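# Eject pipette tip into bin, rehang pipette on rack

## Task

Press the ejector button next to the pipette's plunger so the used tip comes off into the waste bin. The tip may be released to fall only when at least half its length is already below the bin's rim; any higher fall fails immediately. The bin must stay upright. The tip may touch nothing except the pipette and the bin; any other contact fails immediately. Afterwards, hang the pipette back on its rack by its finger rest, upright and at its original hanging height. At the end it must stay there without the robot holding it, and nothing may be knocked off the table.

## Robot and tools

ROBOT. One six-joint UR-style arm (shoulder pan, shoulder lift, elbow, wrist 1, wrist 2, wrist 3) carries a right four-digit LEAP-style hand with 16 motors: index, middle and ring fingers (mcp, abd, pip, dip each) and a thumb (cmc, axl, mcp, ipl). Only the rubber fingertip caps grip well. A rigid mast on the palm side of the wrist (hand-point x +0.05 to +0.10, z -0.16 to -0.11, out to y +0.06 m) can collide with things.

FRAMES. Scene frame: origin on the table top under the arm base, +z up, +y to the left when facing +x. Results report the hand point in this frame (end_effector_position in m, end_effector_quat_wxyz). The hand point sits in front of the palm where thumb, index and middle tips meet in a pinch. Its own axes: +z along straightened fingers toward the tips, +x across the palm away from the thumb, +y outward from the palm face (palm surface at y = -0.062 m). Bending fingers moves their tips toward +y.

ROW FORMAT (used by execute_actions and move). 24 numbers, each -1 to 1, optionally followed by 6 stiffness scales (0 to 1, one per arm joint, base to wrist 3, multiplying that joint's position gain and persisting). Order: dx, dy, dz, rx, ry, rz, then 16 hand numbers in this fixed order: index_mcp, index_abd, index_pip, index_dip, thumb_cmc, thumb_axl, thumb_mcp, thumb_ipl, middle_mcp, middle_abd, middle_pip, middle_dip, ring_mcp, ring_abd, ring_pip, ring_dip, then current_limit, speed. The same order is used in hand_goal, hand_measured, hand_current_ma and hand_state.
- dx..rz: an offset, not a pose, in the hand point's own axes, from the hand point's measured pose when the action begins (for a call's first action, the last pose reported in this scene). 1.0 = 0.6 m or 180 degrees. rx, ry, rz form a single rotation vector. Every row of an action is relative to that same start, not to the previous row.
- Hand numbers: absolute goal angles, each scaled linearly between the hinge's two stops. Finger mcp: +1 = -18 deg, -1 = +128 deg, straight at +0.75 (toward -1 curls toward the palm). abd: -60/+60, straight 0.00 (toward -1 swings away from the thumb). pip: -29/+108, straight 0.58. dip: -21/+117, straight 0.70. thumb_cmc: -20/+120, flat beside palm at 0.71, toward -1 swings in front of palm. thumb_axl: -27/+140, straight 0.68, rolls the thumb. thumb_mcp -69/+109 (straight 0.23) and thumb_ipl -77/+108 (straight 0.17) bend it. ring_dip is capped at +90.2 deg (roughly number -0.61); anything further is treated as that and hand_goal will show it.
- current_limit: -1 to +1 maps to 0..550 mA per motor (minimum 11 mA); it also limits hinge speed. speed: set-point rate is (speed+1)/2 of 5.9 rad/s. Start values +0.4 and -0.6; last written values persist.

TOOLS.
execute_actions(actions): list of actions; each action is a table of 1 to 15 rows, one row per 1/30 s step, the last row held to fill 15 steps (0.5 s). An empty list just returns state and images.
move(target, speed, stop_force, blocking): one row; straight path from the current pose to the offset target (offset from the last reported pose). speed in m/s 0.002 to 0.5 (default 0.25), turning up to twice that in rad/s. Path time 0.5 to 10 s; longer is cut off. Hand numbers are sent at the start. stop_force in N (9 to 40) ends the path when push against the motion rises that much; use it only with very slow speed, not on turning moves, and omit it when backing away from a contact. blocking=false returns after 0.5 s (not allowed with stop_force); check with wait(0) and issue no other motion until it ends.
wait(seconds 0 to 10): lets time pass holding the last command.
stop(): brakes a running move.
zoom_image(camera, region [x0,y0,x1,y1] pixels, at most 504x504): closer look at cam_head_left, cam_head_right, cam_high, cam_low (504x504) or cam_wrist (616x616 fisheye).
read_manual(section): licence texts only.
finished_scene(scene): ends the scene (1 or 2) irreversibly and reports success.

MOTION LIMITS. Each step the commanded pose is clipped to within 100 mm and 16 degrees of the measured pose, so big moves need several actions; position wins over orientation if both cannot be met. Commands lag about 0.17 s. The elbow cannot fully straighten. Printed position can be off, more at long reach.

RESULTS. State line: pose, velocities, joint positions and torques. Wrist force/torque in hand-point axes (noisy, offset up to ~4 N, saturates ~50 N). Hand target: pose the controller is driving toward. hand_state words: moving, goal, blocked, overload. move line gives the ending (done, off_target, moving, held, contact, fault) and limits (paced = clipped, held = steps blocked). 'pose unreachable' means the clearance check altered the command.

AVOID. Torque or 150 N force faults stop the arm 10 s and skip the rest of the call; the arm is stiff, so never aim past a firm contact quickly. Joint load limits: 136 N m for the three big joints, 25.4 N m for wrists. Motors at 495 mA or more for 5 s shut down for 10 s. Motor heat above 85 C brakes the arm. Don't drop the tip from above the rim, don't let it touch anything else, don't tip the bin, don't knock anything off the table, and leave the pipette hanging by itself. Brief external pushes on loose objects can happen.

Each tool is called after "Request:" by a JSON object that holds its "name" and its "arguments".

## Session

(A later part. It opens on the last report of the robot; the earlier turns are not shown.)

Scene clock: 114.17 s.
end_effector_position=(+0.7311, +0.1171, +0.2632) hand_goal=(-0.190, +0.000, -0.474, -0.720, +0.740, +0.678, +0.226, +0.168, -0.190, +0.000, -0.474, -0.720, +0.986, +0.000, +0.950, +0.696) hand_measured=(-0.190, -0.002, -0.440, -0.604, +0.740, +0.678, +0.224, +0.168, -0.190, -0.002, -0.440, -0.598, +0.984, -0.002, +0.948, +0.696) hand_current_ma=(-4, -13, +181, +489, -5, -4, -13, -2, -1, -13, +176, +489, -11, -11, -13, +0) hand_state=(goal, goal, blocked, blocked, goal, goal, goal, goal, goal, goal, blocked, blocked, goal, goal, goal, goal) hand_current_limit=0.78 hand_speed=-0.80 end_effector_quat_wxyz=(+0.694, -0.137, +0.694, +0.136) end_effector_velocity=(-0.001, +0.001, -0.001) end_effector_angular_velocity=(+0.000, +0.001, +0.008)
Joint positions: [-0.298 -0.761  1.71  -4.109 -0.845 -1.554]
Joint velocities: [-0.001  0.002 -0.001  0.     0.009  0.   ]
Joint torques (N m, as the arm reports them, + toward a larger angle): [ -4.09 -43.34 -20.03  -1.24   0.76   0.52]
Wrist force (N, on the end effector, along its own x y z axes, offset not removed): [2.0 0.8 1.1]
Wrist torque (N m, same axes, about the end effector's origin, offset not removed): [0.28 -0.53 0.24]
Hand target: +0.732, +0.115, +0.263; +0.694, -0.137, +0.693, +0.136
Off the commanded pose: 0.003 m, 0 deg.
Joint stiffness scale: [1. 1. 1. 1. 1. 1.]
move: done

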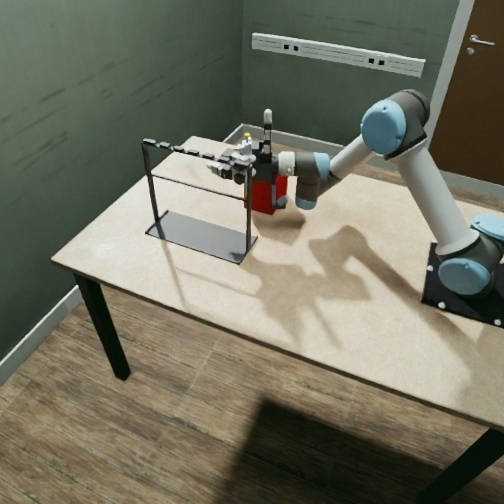

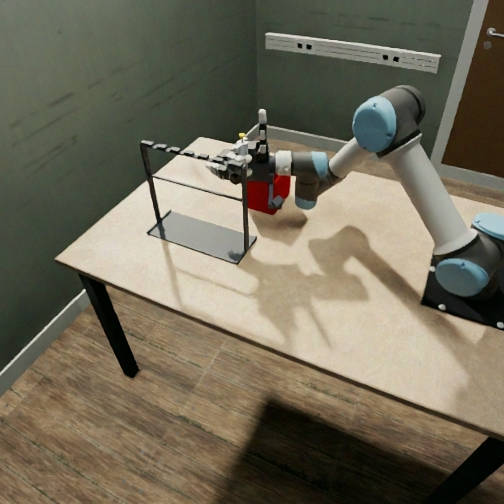

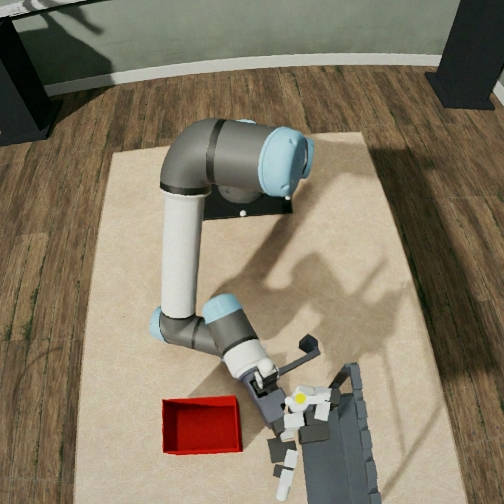

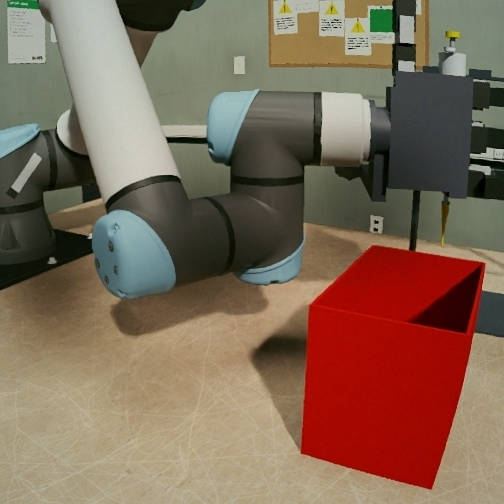

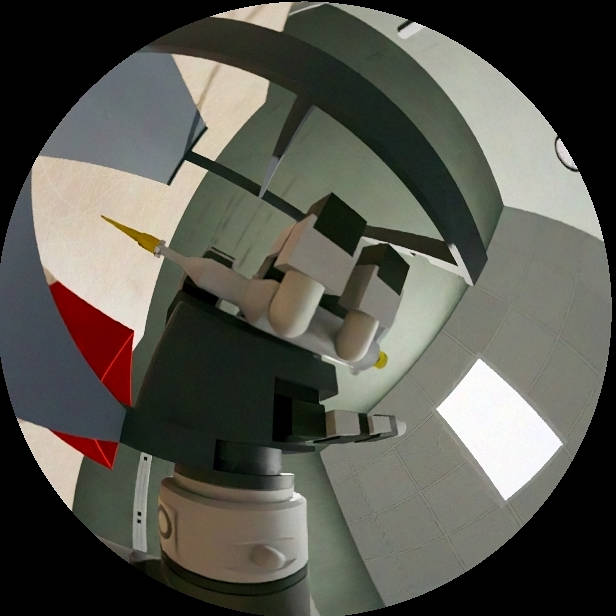

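Request:
{"name": "move", "arguments": {"target": [-0.1533,-0.284,-0.095,0.1236,0,0,-0.19,0,-0.474,-0.72,0.66,0.678,-0.169,-0.2,-0.19,0,-0.474,-0.72,0.985,0,0.95,0.696,0.78,-0.7], "speed": 0.14}}

Scene clock: 131.77 s.
end_effector_position=(+0.7427, -0.0593, +0.3525) hand_goal=(-0.190, +0.000, -0.474, -0.720, +0.660, +0.678, -0.168, -0.200, -0.190, +0.000, -0.474, -0.720, +0.986, +0.000, +0.950, +0.696) hand_measured=(-0.190, -0.002, -0.440, -0.604, +0.662, +0.678, -0.170, -0.200, -0.190, -0.002, -0.438, -0.598, +0.984, -0.002, +0.948, +0.696) hand_current_ma=(-4, -13, +182, +489, +10, -4, -12, +4, -1, -13, +177, +490, -11, -12, -13, +0) hand_state=(goal, goal, blocked, blocked, goal, goal, goal, goal, goal, goal, blocked, blocked, goal, goal, goal, goal) hand_current_limit=0.78 hand_speed=-0.70 end_effector_quat_wxyz=(+0.706, -0.002, +0.708, +0.002) end_effector_velocity=(+0.001, -0.003, -0.000) end_effector_angular_velocity=(+0.002, +0.006, -0.009)
Joint positions: [-0.498 -0.955  1.767 -3.962 -1.028 -1.555]
Joint velocities: [-0.002 -0.002  0.     0.01  -0.007 -0.002]
Joint torques (N m, as the arm reports them, + toward a larger angle): [ -3.46 -42.87 -21.9   -1.38  -0.82  -0.04]
Wrist force (N, on the end effector, along its own x y z axes, offset not removed): [2.1 -0.6 3.1]
Wrist torque (N m, same axes, about the end effector's origin, offset not removed): [-0.08 -0.60 0.08]
Hand target: +0.743, -0.062, +0.355; +0.707, -0.001, +0.707, -0.001
Off the commanded pose: 0.004 m, 0 deg.
Joint stiffness scale: [1. 1. 1. 1. 1. 1.]
move: off_target

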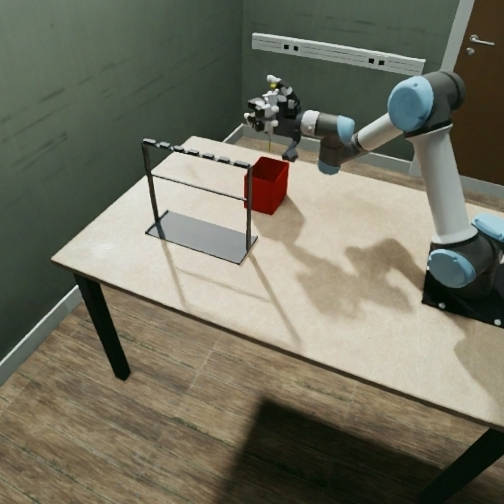

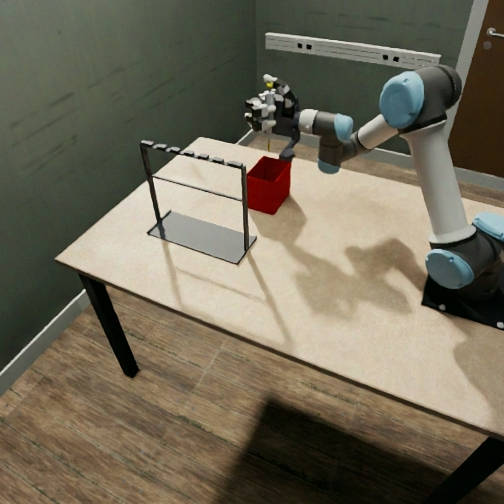

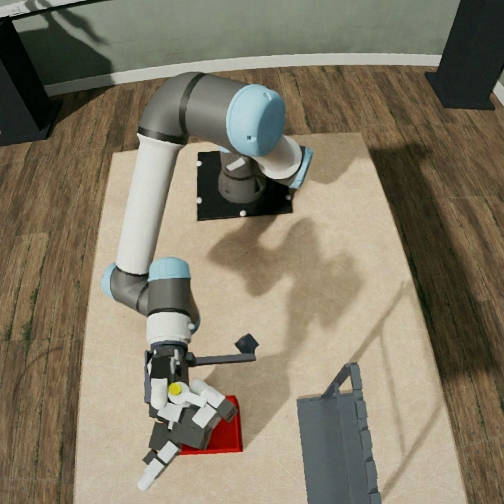

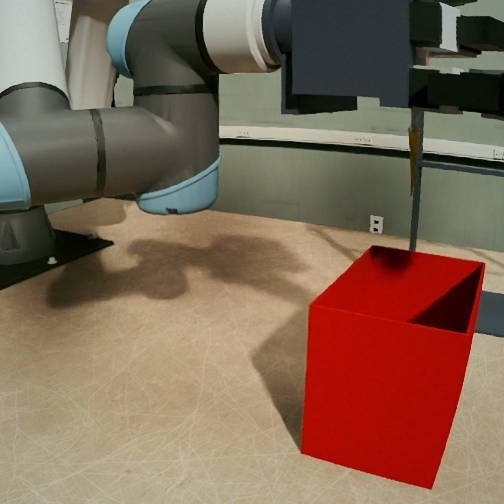

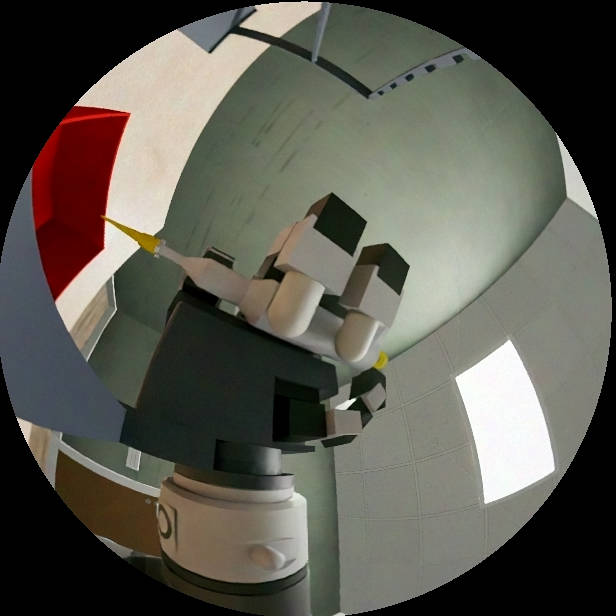

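Request:
{"name": "move", "arguments": {"target": [0.1845,-0.0045,0.001,0,0,0,-0.19,0,-0.474,-0.72,0.66,0.678,-0.169,-0.33,-0.19,0,-0.474,-0.72,0.985,0,0.95,0.696,0.78,-0.8], "speed": 0.1}}

Request:
{"name": "zoom_image", "arguments": {"camera": "cam_low", "region": [300, 0, 504, 140]}}

Request:
{"name": "zoom_image", "arguments": {"camera": "cam_high", "region": [140, 350, 260, 470]}}

Scene clock: 139.57 s.
end_effector_position=(+0.7422, -0.0612, +0.2415) hand_goal=(-0.190, +0.000, -0.474, -0.720, +0.660, +0.678, -0.168, -0.330, -0.190, +0.000, -0.474, -0.720, +0.986, +0.000, +0.950, +0.696) hand_measured=(-0.190, -0.002, -0.440, -0.604, +0.662, +0.678, -0.170, -0.330, -0.190, -0.002, -0.438, -0.598, +0.984, -0.002, +0.948, +0.696) hand_current_ma=(-4, -13, +182, +490, +10, -4, -14, +3, -1, -13, +177, +490, -11, -12, -13, +0) hand_state=(goal, goal, blocked, blocked, goal, goal, goal, goal, goal, goal, blocked, blocked, goal, goal, goal, goal) hand_current_limit=0.78 hand_speed=-0.80 end_effector_quat_wxyz=(+0.704, -0.001, +0.710, +0.002) end_effector_velocity=(+0.000, +0.000, +0.002) end_effector_angular_velocity=(-0.011, -0.017, +0.000)
Joint positions: [-0.498 -0.745  1.772 -4.172 -1.028 -1.556]
Joint velocities: [ 0.001  0.005 -0.008 -0.017 -0.001 -0.001]
Joint torques (N m, as the arm reports them, + toward a larger angle): [ -0.37 -42.45 -19.99  -2.35   0.32   0.64]
Wrist force (N, on the end effector, along its own x y z axes, offset not removed): [3.8 -0.5 1.1]
Wrist torque (N m, same axes, about the end effector's origin, offset not removed): [-0.01 -0.72 0.24]
Hand target: +0.743, -0.062, +0.242; +0.706, -0.002, +0.708, +0.002
Off the commanded pose: 0.001 m, 0 deg.
Joint stiffness scale: [1. 1. 1. 1. 1. 1.]
move: done

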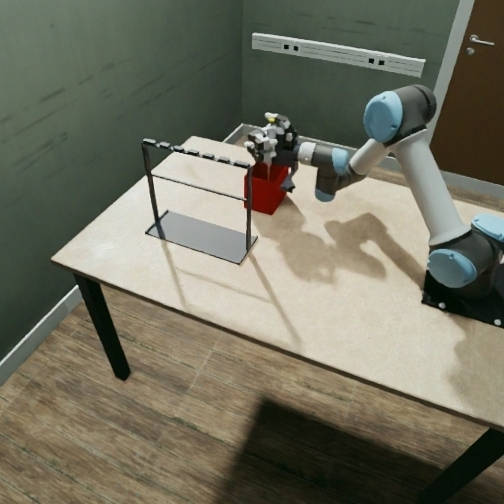

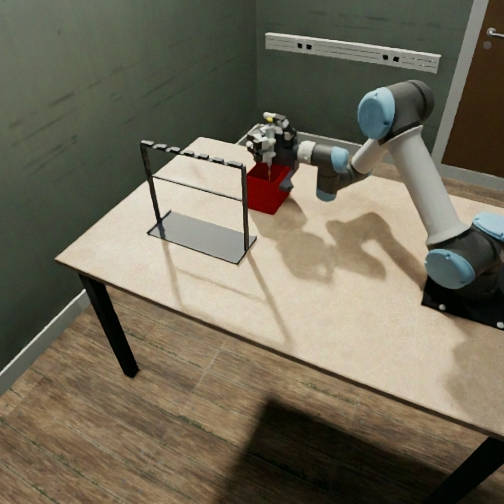

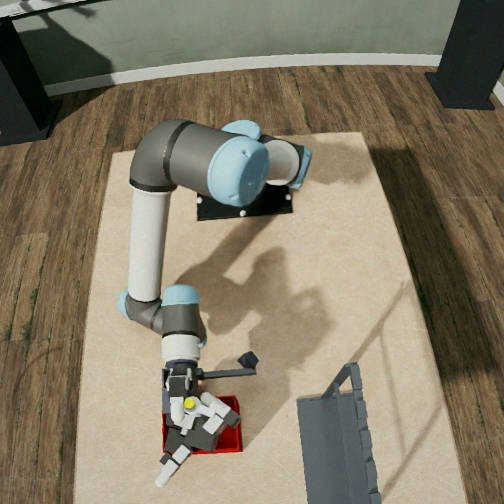

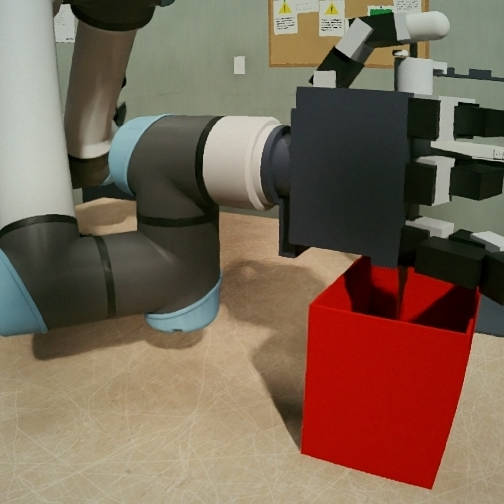

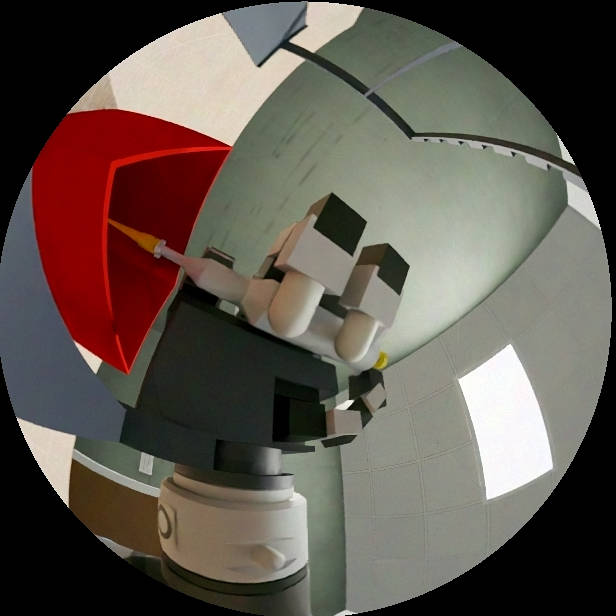

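Region (300, 0, 504, 140) of cam_low's 504x504 image, scaled by 2.471, with more detail than that image has; it fills the top 346 rows of this view, and the rest is white.

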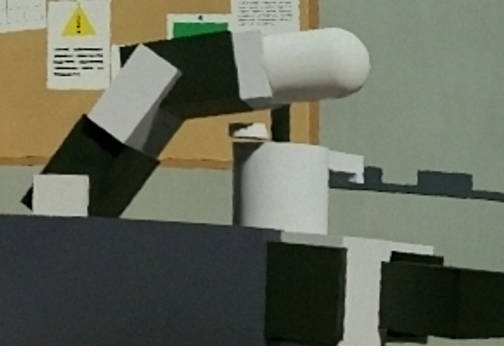

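Region (140, 350, 260, 470) of cam_high's 504x504 image, scaled by 4.200, with more detail than that image has.

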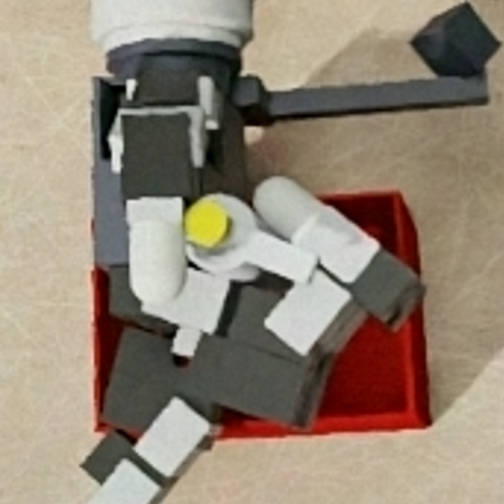

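Same configuration. Press.

Request:
{"name": "execute_actions", "arguments": {"actions": [[[0,0,0,0,0,0,-0.19,0,-0.474,-0.72,0.66,0.678,-0.32,-0.40,-0.19,0,-0.474,-0.72,0.985,0,0.95,0.696,0.78,-0.82]],[[0,0,0,0,0,0,-0.19,0,-0.474,-0.72,0.66,0.678,-0.32,-0.40,-0.19,0,-0.474,-0.72,0.985,0,0.95,0.696,0.78,-0.85],[0,0,0,0,0,0,-0.19,0,-0.474,-0.72,0.66,0.678,-0.32,-0.40,-0.19,0,-0.474,-0.72,0.985,0,0.95,0.696,0.78,-0.85],[0,0,0,0,0,0,-0.19,0,-0.474,-0.72,0.66,0.678,-0.32,-0.40,-0.19,0,-0.474,-0.72,0.985,0,0.95,0.696,0.78,-0.85],[0,0,0,0,0,0,-0.19,0,-0.474,-0.72,0.66,0.678,-0.32,-0.55,-0.19,0,-0.474,-0.72,0.985,0,0.95,0.696,0.78,-0.85]],[[0,0,0,0,0,0,-0.19,0,-0.474,-0.72,0.66,0.678,-0.32,-0.55,-0.19,0,-0.474,-0.72,0.985,0,0.95,0.696,0.78,-0.85]]]}}

Scene clock: 150.23 s.
end_effector_position=(+0.7423, -0.0612, +0.2412) hand_goal=(-0.190, +0.000, -0.474, -0.720, +0.660, +0.678, -0.320, -0.550, -0.190, +0.000, -0.474, -0.720, +0.986, +0.000, +0.950, +0.696) hand_measured=(-0.188, +0.002, -0.438, -0.608, +0.680, +0.680, -0.232, -0.472, -0.188, +0.002, -0.432, -0.606, +0.984, -0.002, +0.948, +0.696) hand_current_ma=(+14, +11, +190, +489, +110, +11, +490, +489, +8, +11, +209, +490, -11, -12, -13, +0) hand_state=(goal, goal, blocked, blocked, blocked, goal, blocked, blocked, goal, goal, blocked, blocked, goal, goal, goal, goal) hand_current_limit=0.78 hand_speed=-0.85 end_effector_quat_wxyz=(+0.705, -0.001, +0.710, +0.002) end_effector_velocity=(-0.000, -0.001, +0.000) end_effector_angular_velocity=(+0.002, +0.000, -0.001)
Joint positions: [-0.498 -0.743  1.771 -4.173 -1.028 -1.556]
Joint velocities: [-0.001 -0.001  0.001  0.     0.     0.002]
Joint torques (N m, as the arm reports them, + toward a larger angle): [ -1.06 -44.59 -14.87  -2.2   -0.33   0.4 ]
Wrist force (N, on the end effector, along its own x y z axes, offset not removed): [3.3 1.5 1.4]
Wrist torque (N m, same axes, about the end effector's origin, offset not removed): [0.29 -0.64 0.25]
Hand target: +0.742, -0.061, +0.241; +0.705, -0.001, +0.710, +0.002
Off the commanded pose: 0.000 m, 0 deg.
Joint stiffness scale: [1. 1. 1. 1. 1. 1.]

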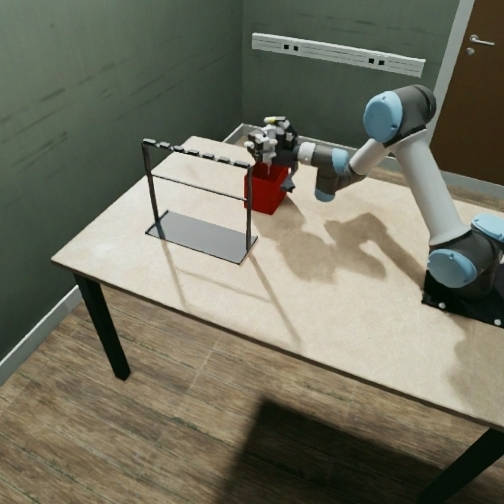

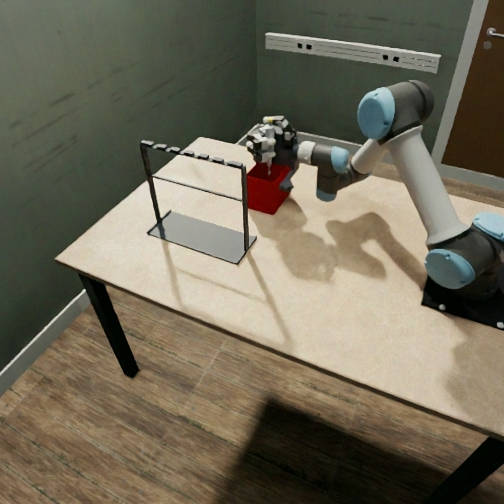

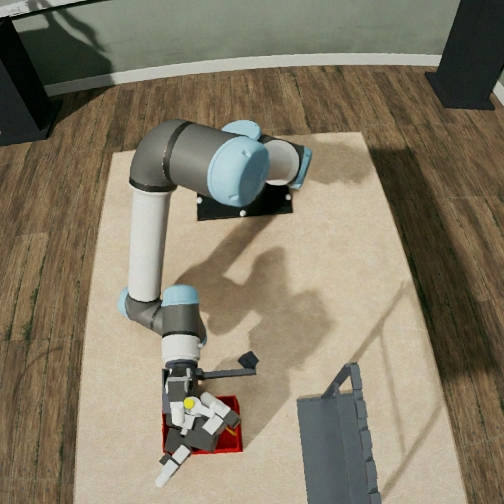

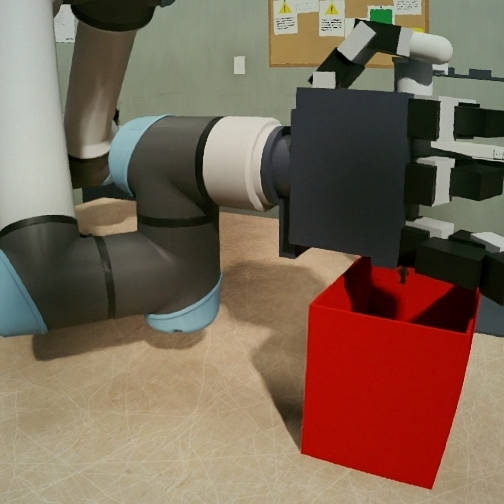

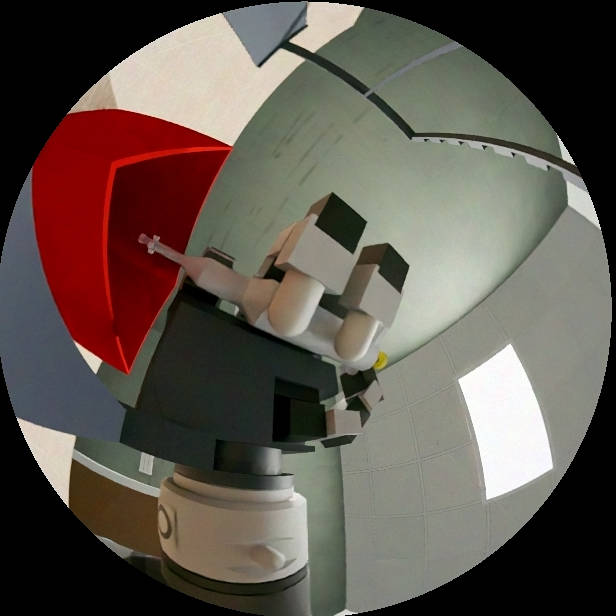

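Ejected. Rise while easing thumb off.

Request:
{"name": "move", "arguments": {"target": [-0.06,0,0,0,-0.002,0,-0.19,0,-0.474,-0.70,0.74,0.678,-0.20,-0.44,-0.19,0,-0.474,-0.70,0.985,0,0.95,0.696,0.78,-0.6], "speed": 0.08}}

Scene clock: 156.03 s.
end_effector_position=(+0.7432, -0.0612, +0.2770) hand_goal=(-0.190, +0.000, -0.474, -0.700, +0.740, +0.678, -0.200, -0.440, -0.190, +0.000, -0.474, -0.700, +0.986, +0.000, +0.950, +0.696) hand_measured=(-0.190, +0.002, -0.438, -0.608, +0.734, +0.674, -0.196, -0.438, -0.188, +0.002, -0.432, -0.606, +0.984, -0.002, +0.948, +0.696) hand_current_ma=(+0, +11, +190, +465, -28, -23, +24, +14, +8, +11, +209, +481, -11, -12, -13, +0) hand_state=(goal, goal, blocked, blocked, goal, goal, goal, goal, goal, goal, blocked, blocked, goal, goal, goal, goal) hand_current_limit=0.78 hand_speed=-0.60 end_effector_quat_wxyz=(+0.708, -0.002, +0.706, +0.002) end_effector_velocity=(+0.001, -0.000, +0.000) end_effector_angular_velocity=(+0.004, +0.008, +0.001)
Joint positions: [-0.498 -0.809  1.771 -4.118 -1.028 -1.552]
Joint velocities: [ 0.    -0.003 -0.     0.013  0.001 -0.001]
Joint torques (N m, as the arm reports them, + toward a larger angle): [ -0.84 -48.53 -12.69  -1.28   0.     0.56]
Wrist force (N, on the end effector, along its own x y z axes, offset not removed): [1.0 0.7 1.5]
Wrist torque (N m, same axes, about the end effector's origin, offset not removed): [0.15 -0.49 0.15]
Hand target: +0.743, -0.061, +0.277; +0.707, -0.001, +0.707, +0.002
Off the commanded pose: 0.001 m, 0 deg.
Joint stiffness scale: [1. 1. 1. 1. 1. 1.]
move: done

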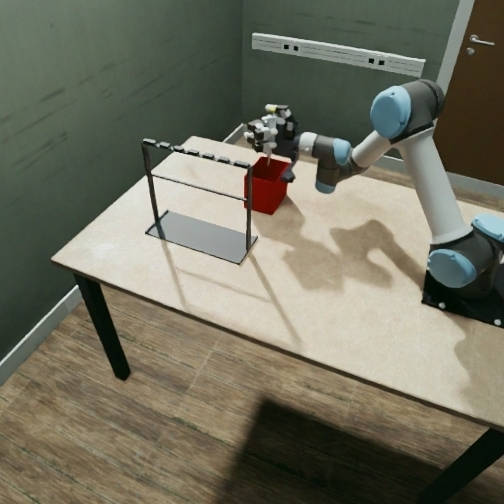

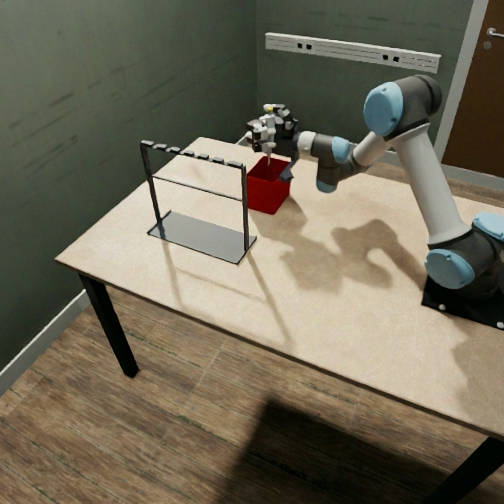

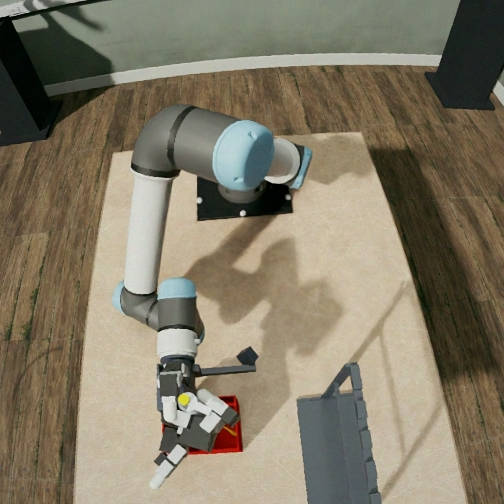

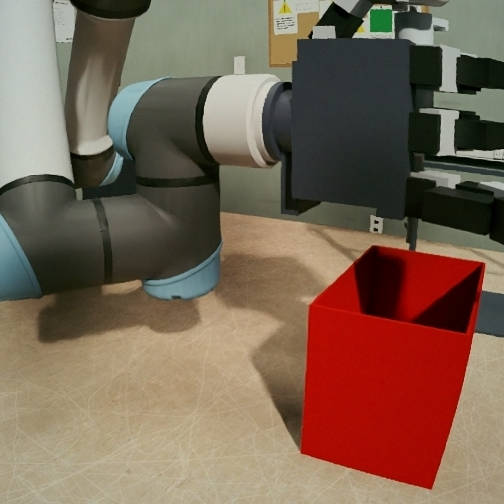

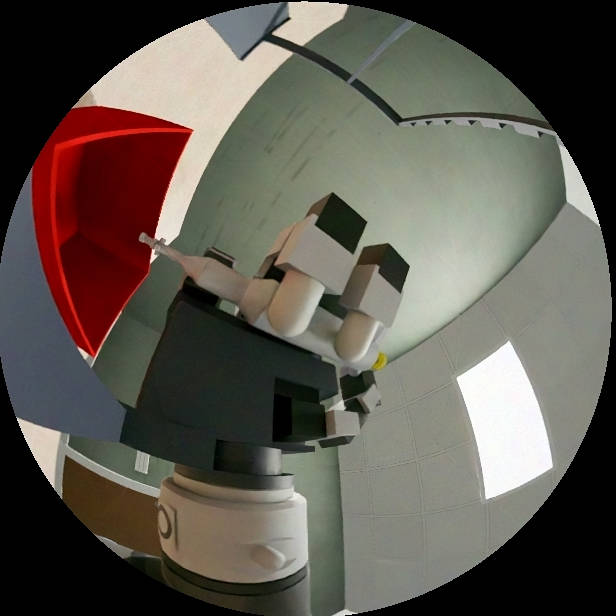

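Request:
{"name": "move", "arguments": {"target": [0.0217,0.302,-0.0153,-0.123,0.0008,0,-0.19,0,-0.474,-0.70,0.74,0.678,0.226,0.168,-0.19,0,-0.474,-0.70,0.985,0,0.95,0.696,0.78,-0.6], "speed": 0.14}}

Request:
{"name": "zoom_image", "arguments": {"camera": "cam_high", "region": [240, 340, 400, 500]}}

Request:
{"name": "zoom_image", "arguments": {"camera": "cam_low", "region": [300, 0, 504, 204]}}

Scene clock: 163.77 s.
end_effector_position=(+0.7323, +0.1176, +0.2643) hand_goal=(-0.190, +0.000, -0.474, -0.700, +0.740, +0.678, +0.226, +0.168, -0.190, +0.000, -0.474, -0.700, +0.986, +0.000, +0.950, +0.696) hand_measured=(-0.190, +0.002, -0.438, -0.608, +0.738, +0.676, +0.224, +0.166, -0.188, +0.002, -0.432, -0.606, +0.984, -0.002, +0.948, +0.696) hand_current_ma=(+0, +11, +190, +464, -7, -14, -14, -15, +7, +11, +209, +481, -10, -12, -13, +0) hand_state=(goal, goal, blocked, blocked, goal, goal, goal, goal, goal, goal, blocked, blocked, goal, goal, goal, goal) hand_current_limit=0.78 hand_speed=-0.60 end_effector_quat_wxyz=(+0.694, -0.136, +0.694, +0.136) end_effector_velocity=(+0.001, +0.001, -0.001) end_effector_angular_velocity=(+0.002, +0.003, +0.006)
Joint positions: [-0.296 -0.762  1.708 -4.105 -0.849 -1.552]
Joint velocities: [ 0.001  0.004 -0.007  0.005  0.005  0.002]
Joint torques (N m, as the arm reports them, + toward a larger angle): [  2.9  -42.12 -20.54  -1.37  -0.1    0.29]
Wrist force (N, on the end effector, along its own x y z axes, offset not removed): [1.4 1.0 1.5]
Wrist torque (N m, same axes, about the end effector's origin, offset not removed): [0.26 -0.52 0.09]
Hand target: +0.733, +0.120, +0.264; +0.694, -0.138, +0.694, +0.137
Off the commanded pose: 0.002 m, 0 deg.
Joint stiffness scale: [1. 1. 1. 1. 1. 1.]
move: done

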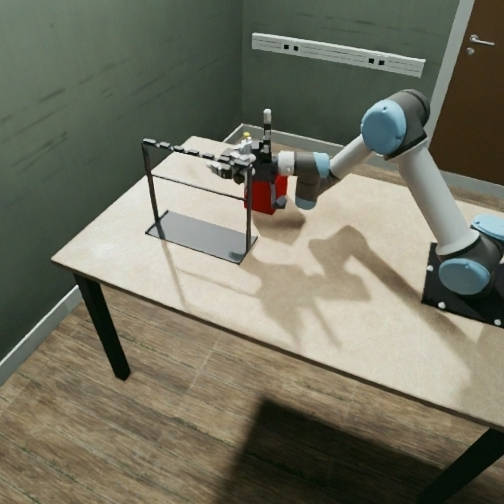

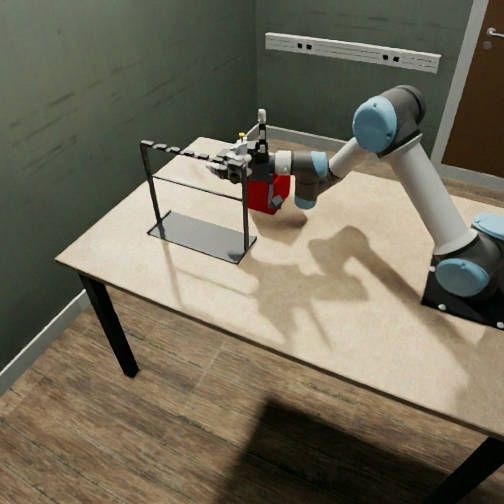

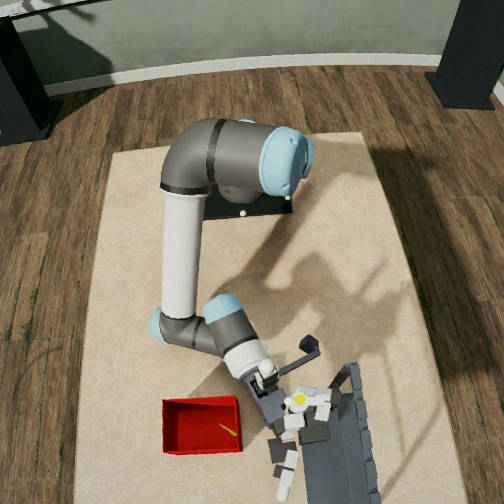

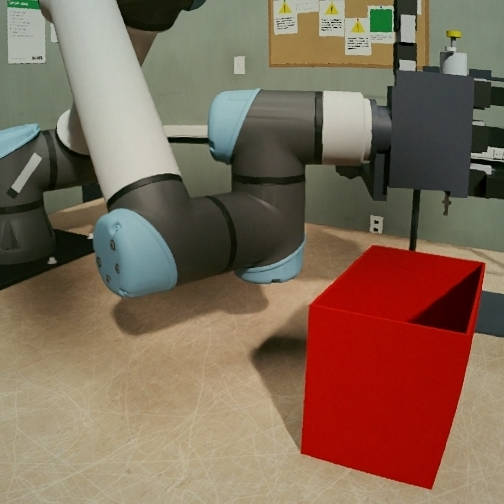

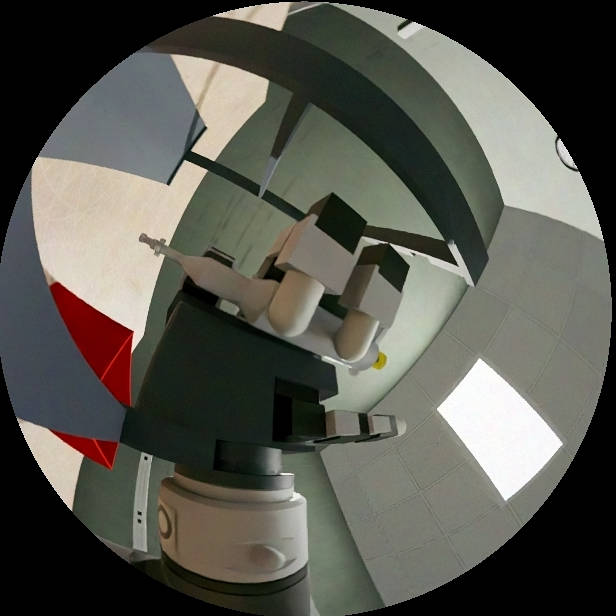

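Region (240, 340, 400, 500) of cam_high's 504x504 image, scaled by 3.150, with more detail than that image has.

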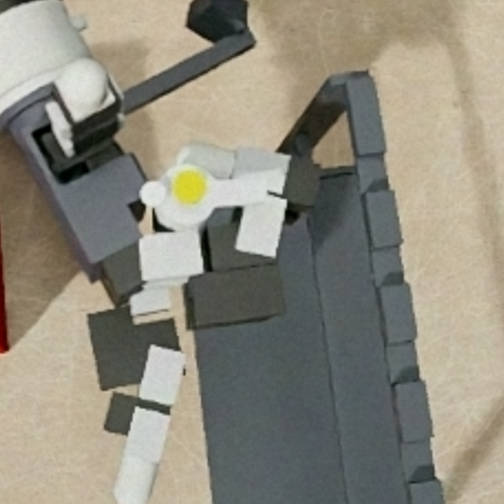

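Region (300, 0, 504, 204) of cam_low's 504x504 image, scaled by 2.471, with more detail than that image has.

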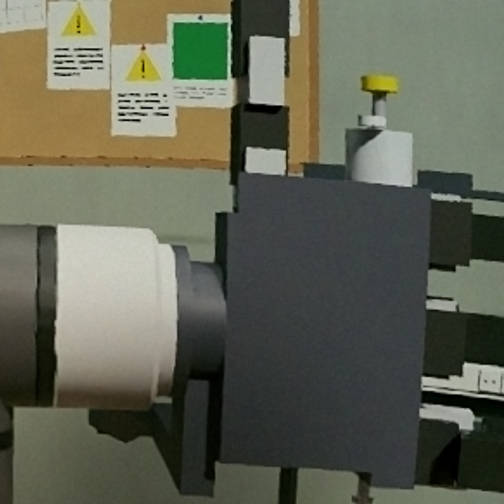

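Request:
{"name": "move", "arguments": {"target": [0.0005,0.0585,0.0262,0,0,0,-0.19,0,-0.474,-0.70,0.74,0.678,0.226,0.168,-0.19,0,-0.474,-0.70,0.985,0,0.95,0.696,0.78,-0.6], "speed": 0.04}}

Request:
{"name": "zoom_image", "arguments": {"camera": "cam_high", "region": [290, 350, 390, 450]}}

Request:
{"name": "zoom_image", "arguments": {"camera": "cam_head_left", "region": [190, 110, 290, 210]}}

Scene clock: 176.03 s.
end_effector_position=(+0.7348, +0.1540, +0.2642) hand_goal=(-0.190, +0.000, -0.474, -0.700, +0.740, +0.678, +0.226, +0.168, -0.190, +0.000, -0.474, -0.700, +0.986, +0.000, +0.950, +0.696) hand_measured=(-0.190, +0.002, -0.438, -0.608, +0.738, +0.676, +0.224, +0.166, -0.188, +0.002, -0.432, -0.606, +0.984, -0.002, +0.948, +0.696) hand_current_ma=(+0, +11, +190, +464, -7, -14, -14, -14, +7, +11, +209, +481, -10, -12, -13, +0) hand_state=(goal, goal, blocked, blocked, goal, goal, goal, goal, goal, goal, blocked, blocked, goal, goal, goal, goal) hand_current_limit=0.78 hand_speed=-0.60 end_effector_quat_wxyz=(+0.694, -0.135, +0.694, +0.135) end_effector_velocity=(+0.001, -0.000, +0.000) end_effector_angular_velocity=(-0.001, -0.001, -0.007)
Joint positions: [-0.229 -0.762  1.707 -4.105 -0.916 -1.553]
Joint velocities: [ 0.002 -0.001  0.    -0.    -0.009 -0.001]
Joint torques (N m, as the arm reports them, + toward a larger angle): [  0.91 -46.65 -11.54  -2.    -0.4   -0.2 ]
Wrist force (N, on the end effector, along its own x y z axes, offset not removed): [1.8 -0.1 0.4]
Wrist torque (N m, same axes, about the end effector's origin, offset not removed): [0.22 -0.46 0.10]
Hand target: +0.734, +0.156, +0.264; +0.694, -0.136, +0.694, +0.136
Off the commanded pose: 0.002 m, 0 deg.
Joint stiffness scale: [1. 1. 1. 1. 1. 1.]
move: done

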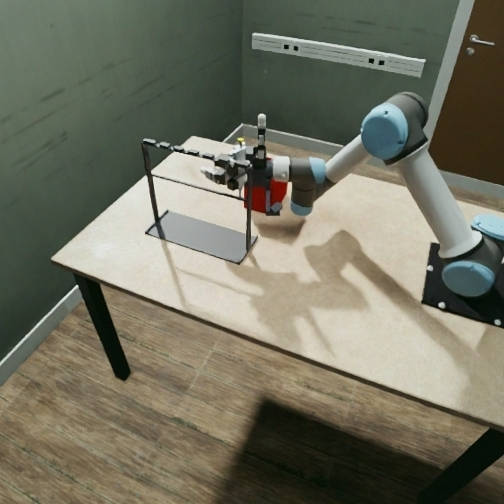

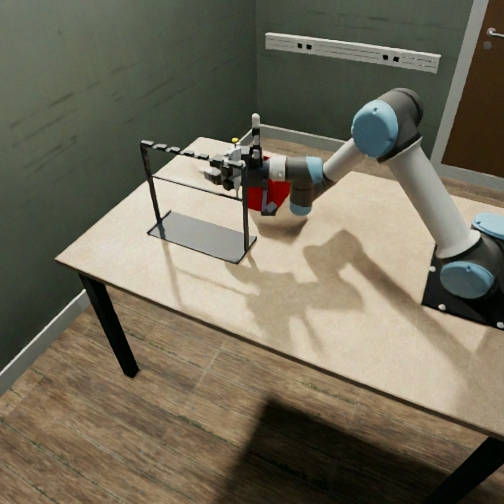

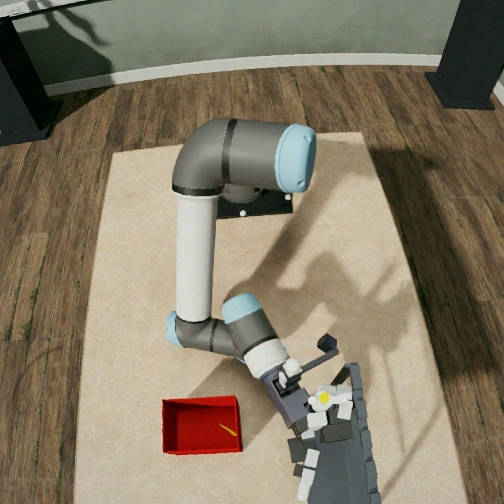

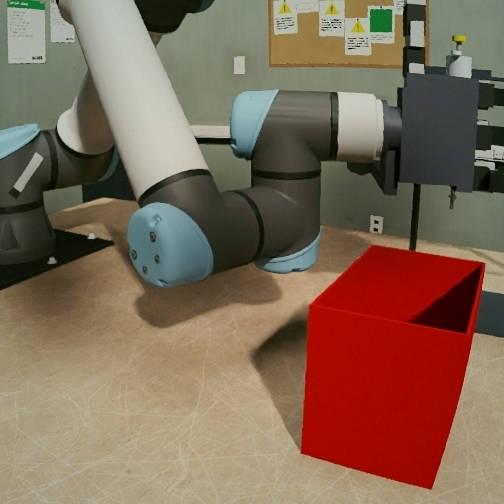

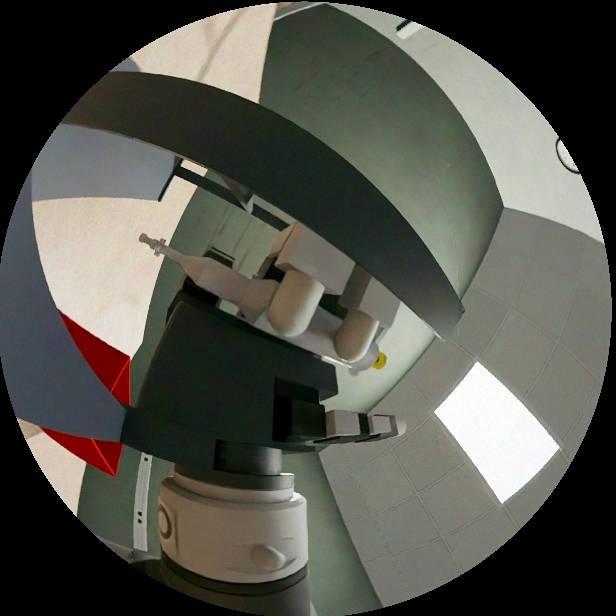

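Region (290, 350, 390, 450) of cam_high's 504x504 image, scaled by 5.040, with more detail than that image has.

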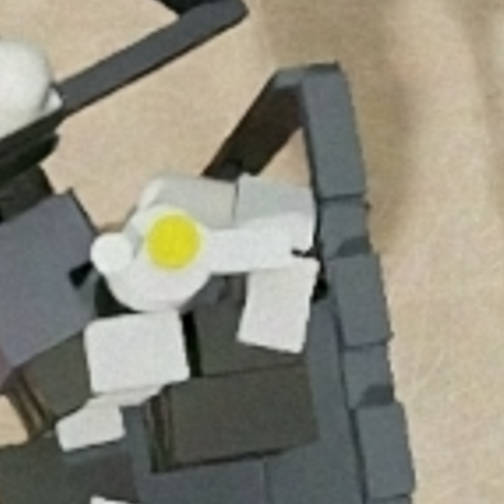

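Region (190, 110, 290, 210) of cam_head_left's 504x504 image, scaled by 5.040, with more detail than that image has.

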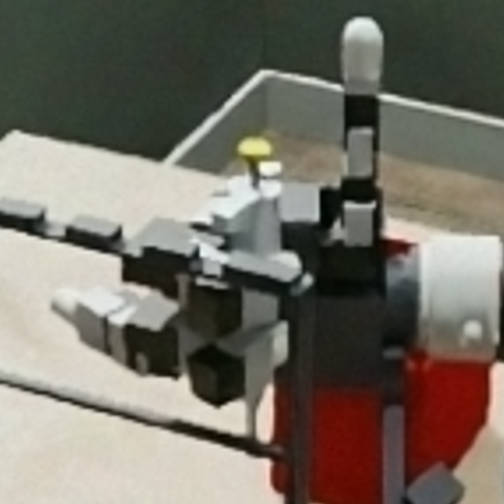

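Request:
{"name": "move", "arguments": {"target": [0.0,0.0612,0.0165,0,0,0,-0.19,0,-0.474,-0.70,0.74,0.678,0.226,0.168,-0.19,0,-0.474,-0.70,0.985,0,0.95,0.696,0.78,-0.6], "speed": 0.02, "stop_force": 9}}

Request:
{"name": "zoom_image", "arguments": {"camera": "cam_high", "region": [300, 350, 400, 450]}}

Request:
{"name": "zoom_image", "arguments": {"camera": "cam_head_left", "region": [190, 120, 280, 210]}}

Scene clock: 187.03 s.
end_effector_position=(+0.7317, +0.1895, +0.2645) hand_goal=(-0.190, +0.000, -0.474, -0.700, +0.740, +0.678, +0.226, +0.168, -0.190, +0.000, -0.474, -0.700, +0.986, +0.000, +0.950, +0.696) hand_measured=(-0.190, +0.002, -0.438, -0.608, +0.738, +0.676, +0.224, +0.166, -0.190, +0.002, -0.432, -0.606, +0.984, -0.002, +0.948, +0.696) hand_current_ma=(+0, +11, +190, +463, -7, -14, -14, -14, +2, +11, +209, +481, -10, -12, -13, +0) hand_state=(goal, goal, blocked, blocked, goal, goal, goal, goal, goal, goal, blocked, blocked, goal, goal, goal, goal) hand_current_limit=0.78 hand_speed=-0.60 end_effector_quat_wxyz=(+0.695, -0.135, +0.693, +0.135) end_effector_velocity=(+0.001, -0.001, -0.000) end_effector_angular_velocity=(-0.002, -0.001, -0.007)
Joint positions: [-0.165 -0.766  1.717 -4.111 -0.981 -1.553]
Joint velocities: [ 0.001  0.    -0.    -0.    -0.007 -0.002]
Joint torques (N m, as the arm reports them, + toward a larger angle): [  2.29 -47.68 -12.02  -2.5   -0.67  -0.12]
Wrist force (N, on the end effector, along its own x y z axes, offset not removed): [1.8 1.9 1.2]
Wrist torque (N m, same axes, about the end effector's origin, offset not removed): [0.35 -0.48 0.13]
Hand target: +0.730, +0.192, +0.264; +0.694, -0.135, +0.694, +0.136
Off the commanded pose: 0.003 m, 0 deg.
Joint stiffness scale: [1. 1. 1. 1. 1. 1.]
move: done

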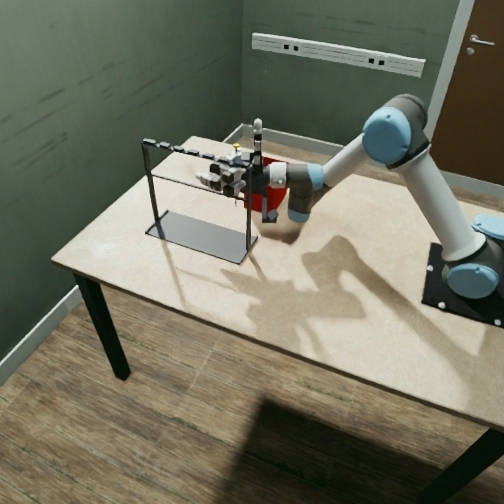

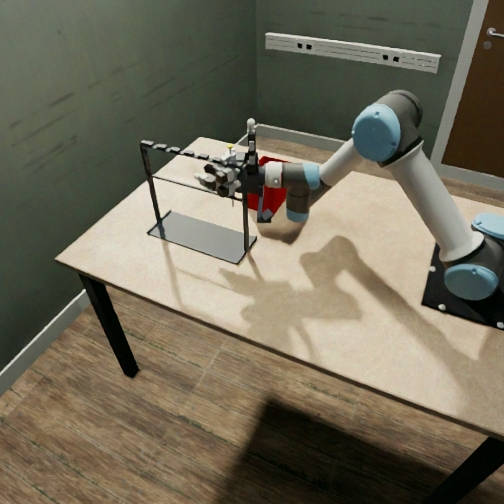

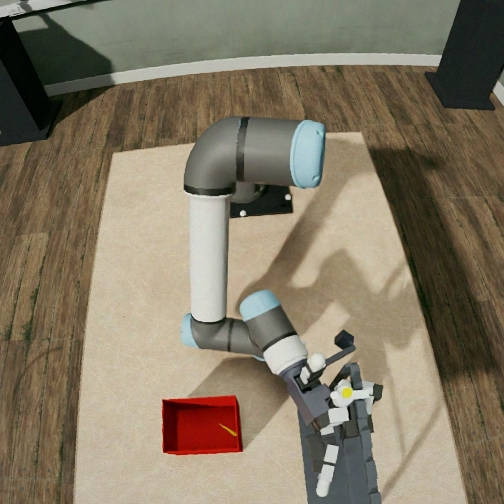

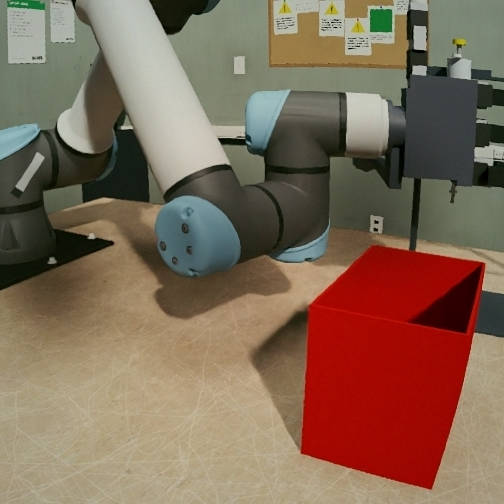

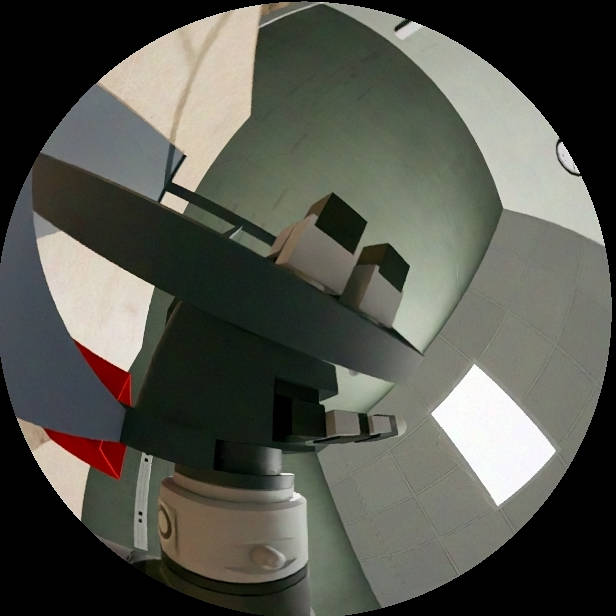

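Region (300, 350, 400, 450) of cam_high's 504x504 image, scaled by 5.040, with more detail than that image has.

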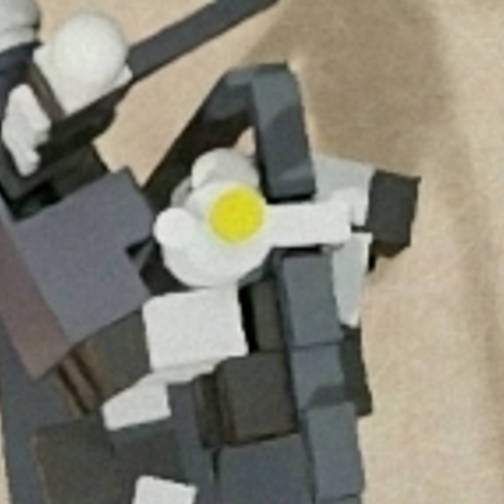

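Region (190, 120, 280, 210) of cam_head_left's 504x504 image, scaled by 5.600, with more detail than that image has.

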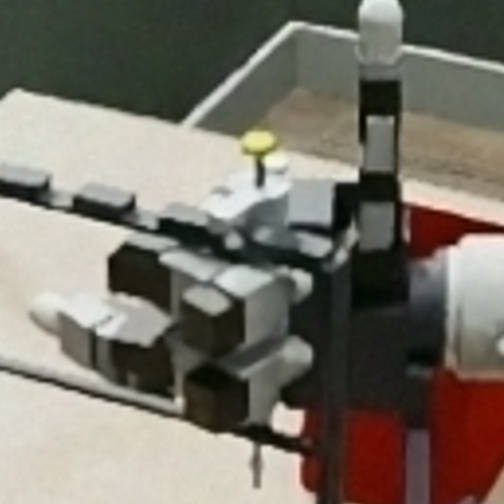

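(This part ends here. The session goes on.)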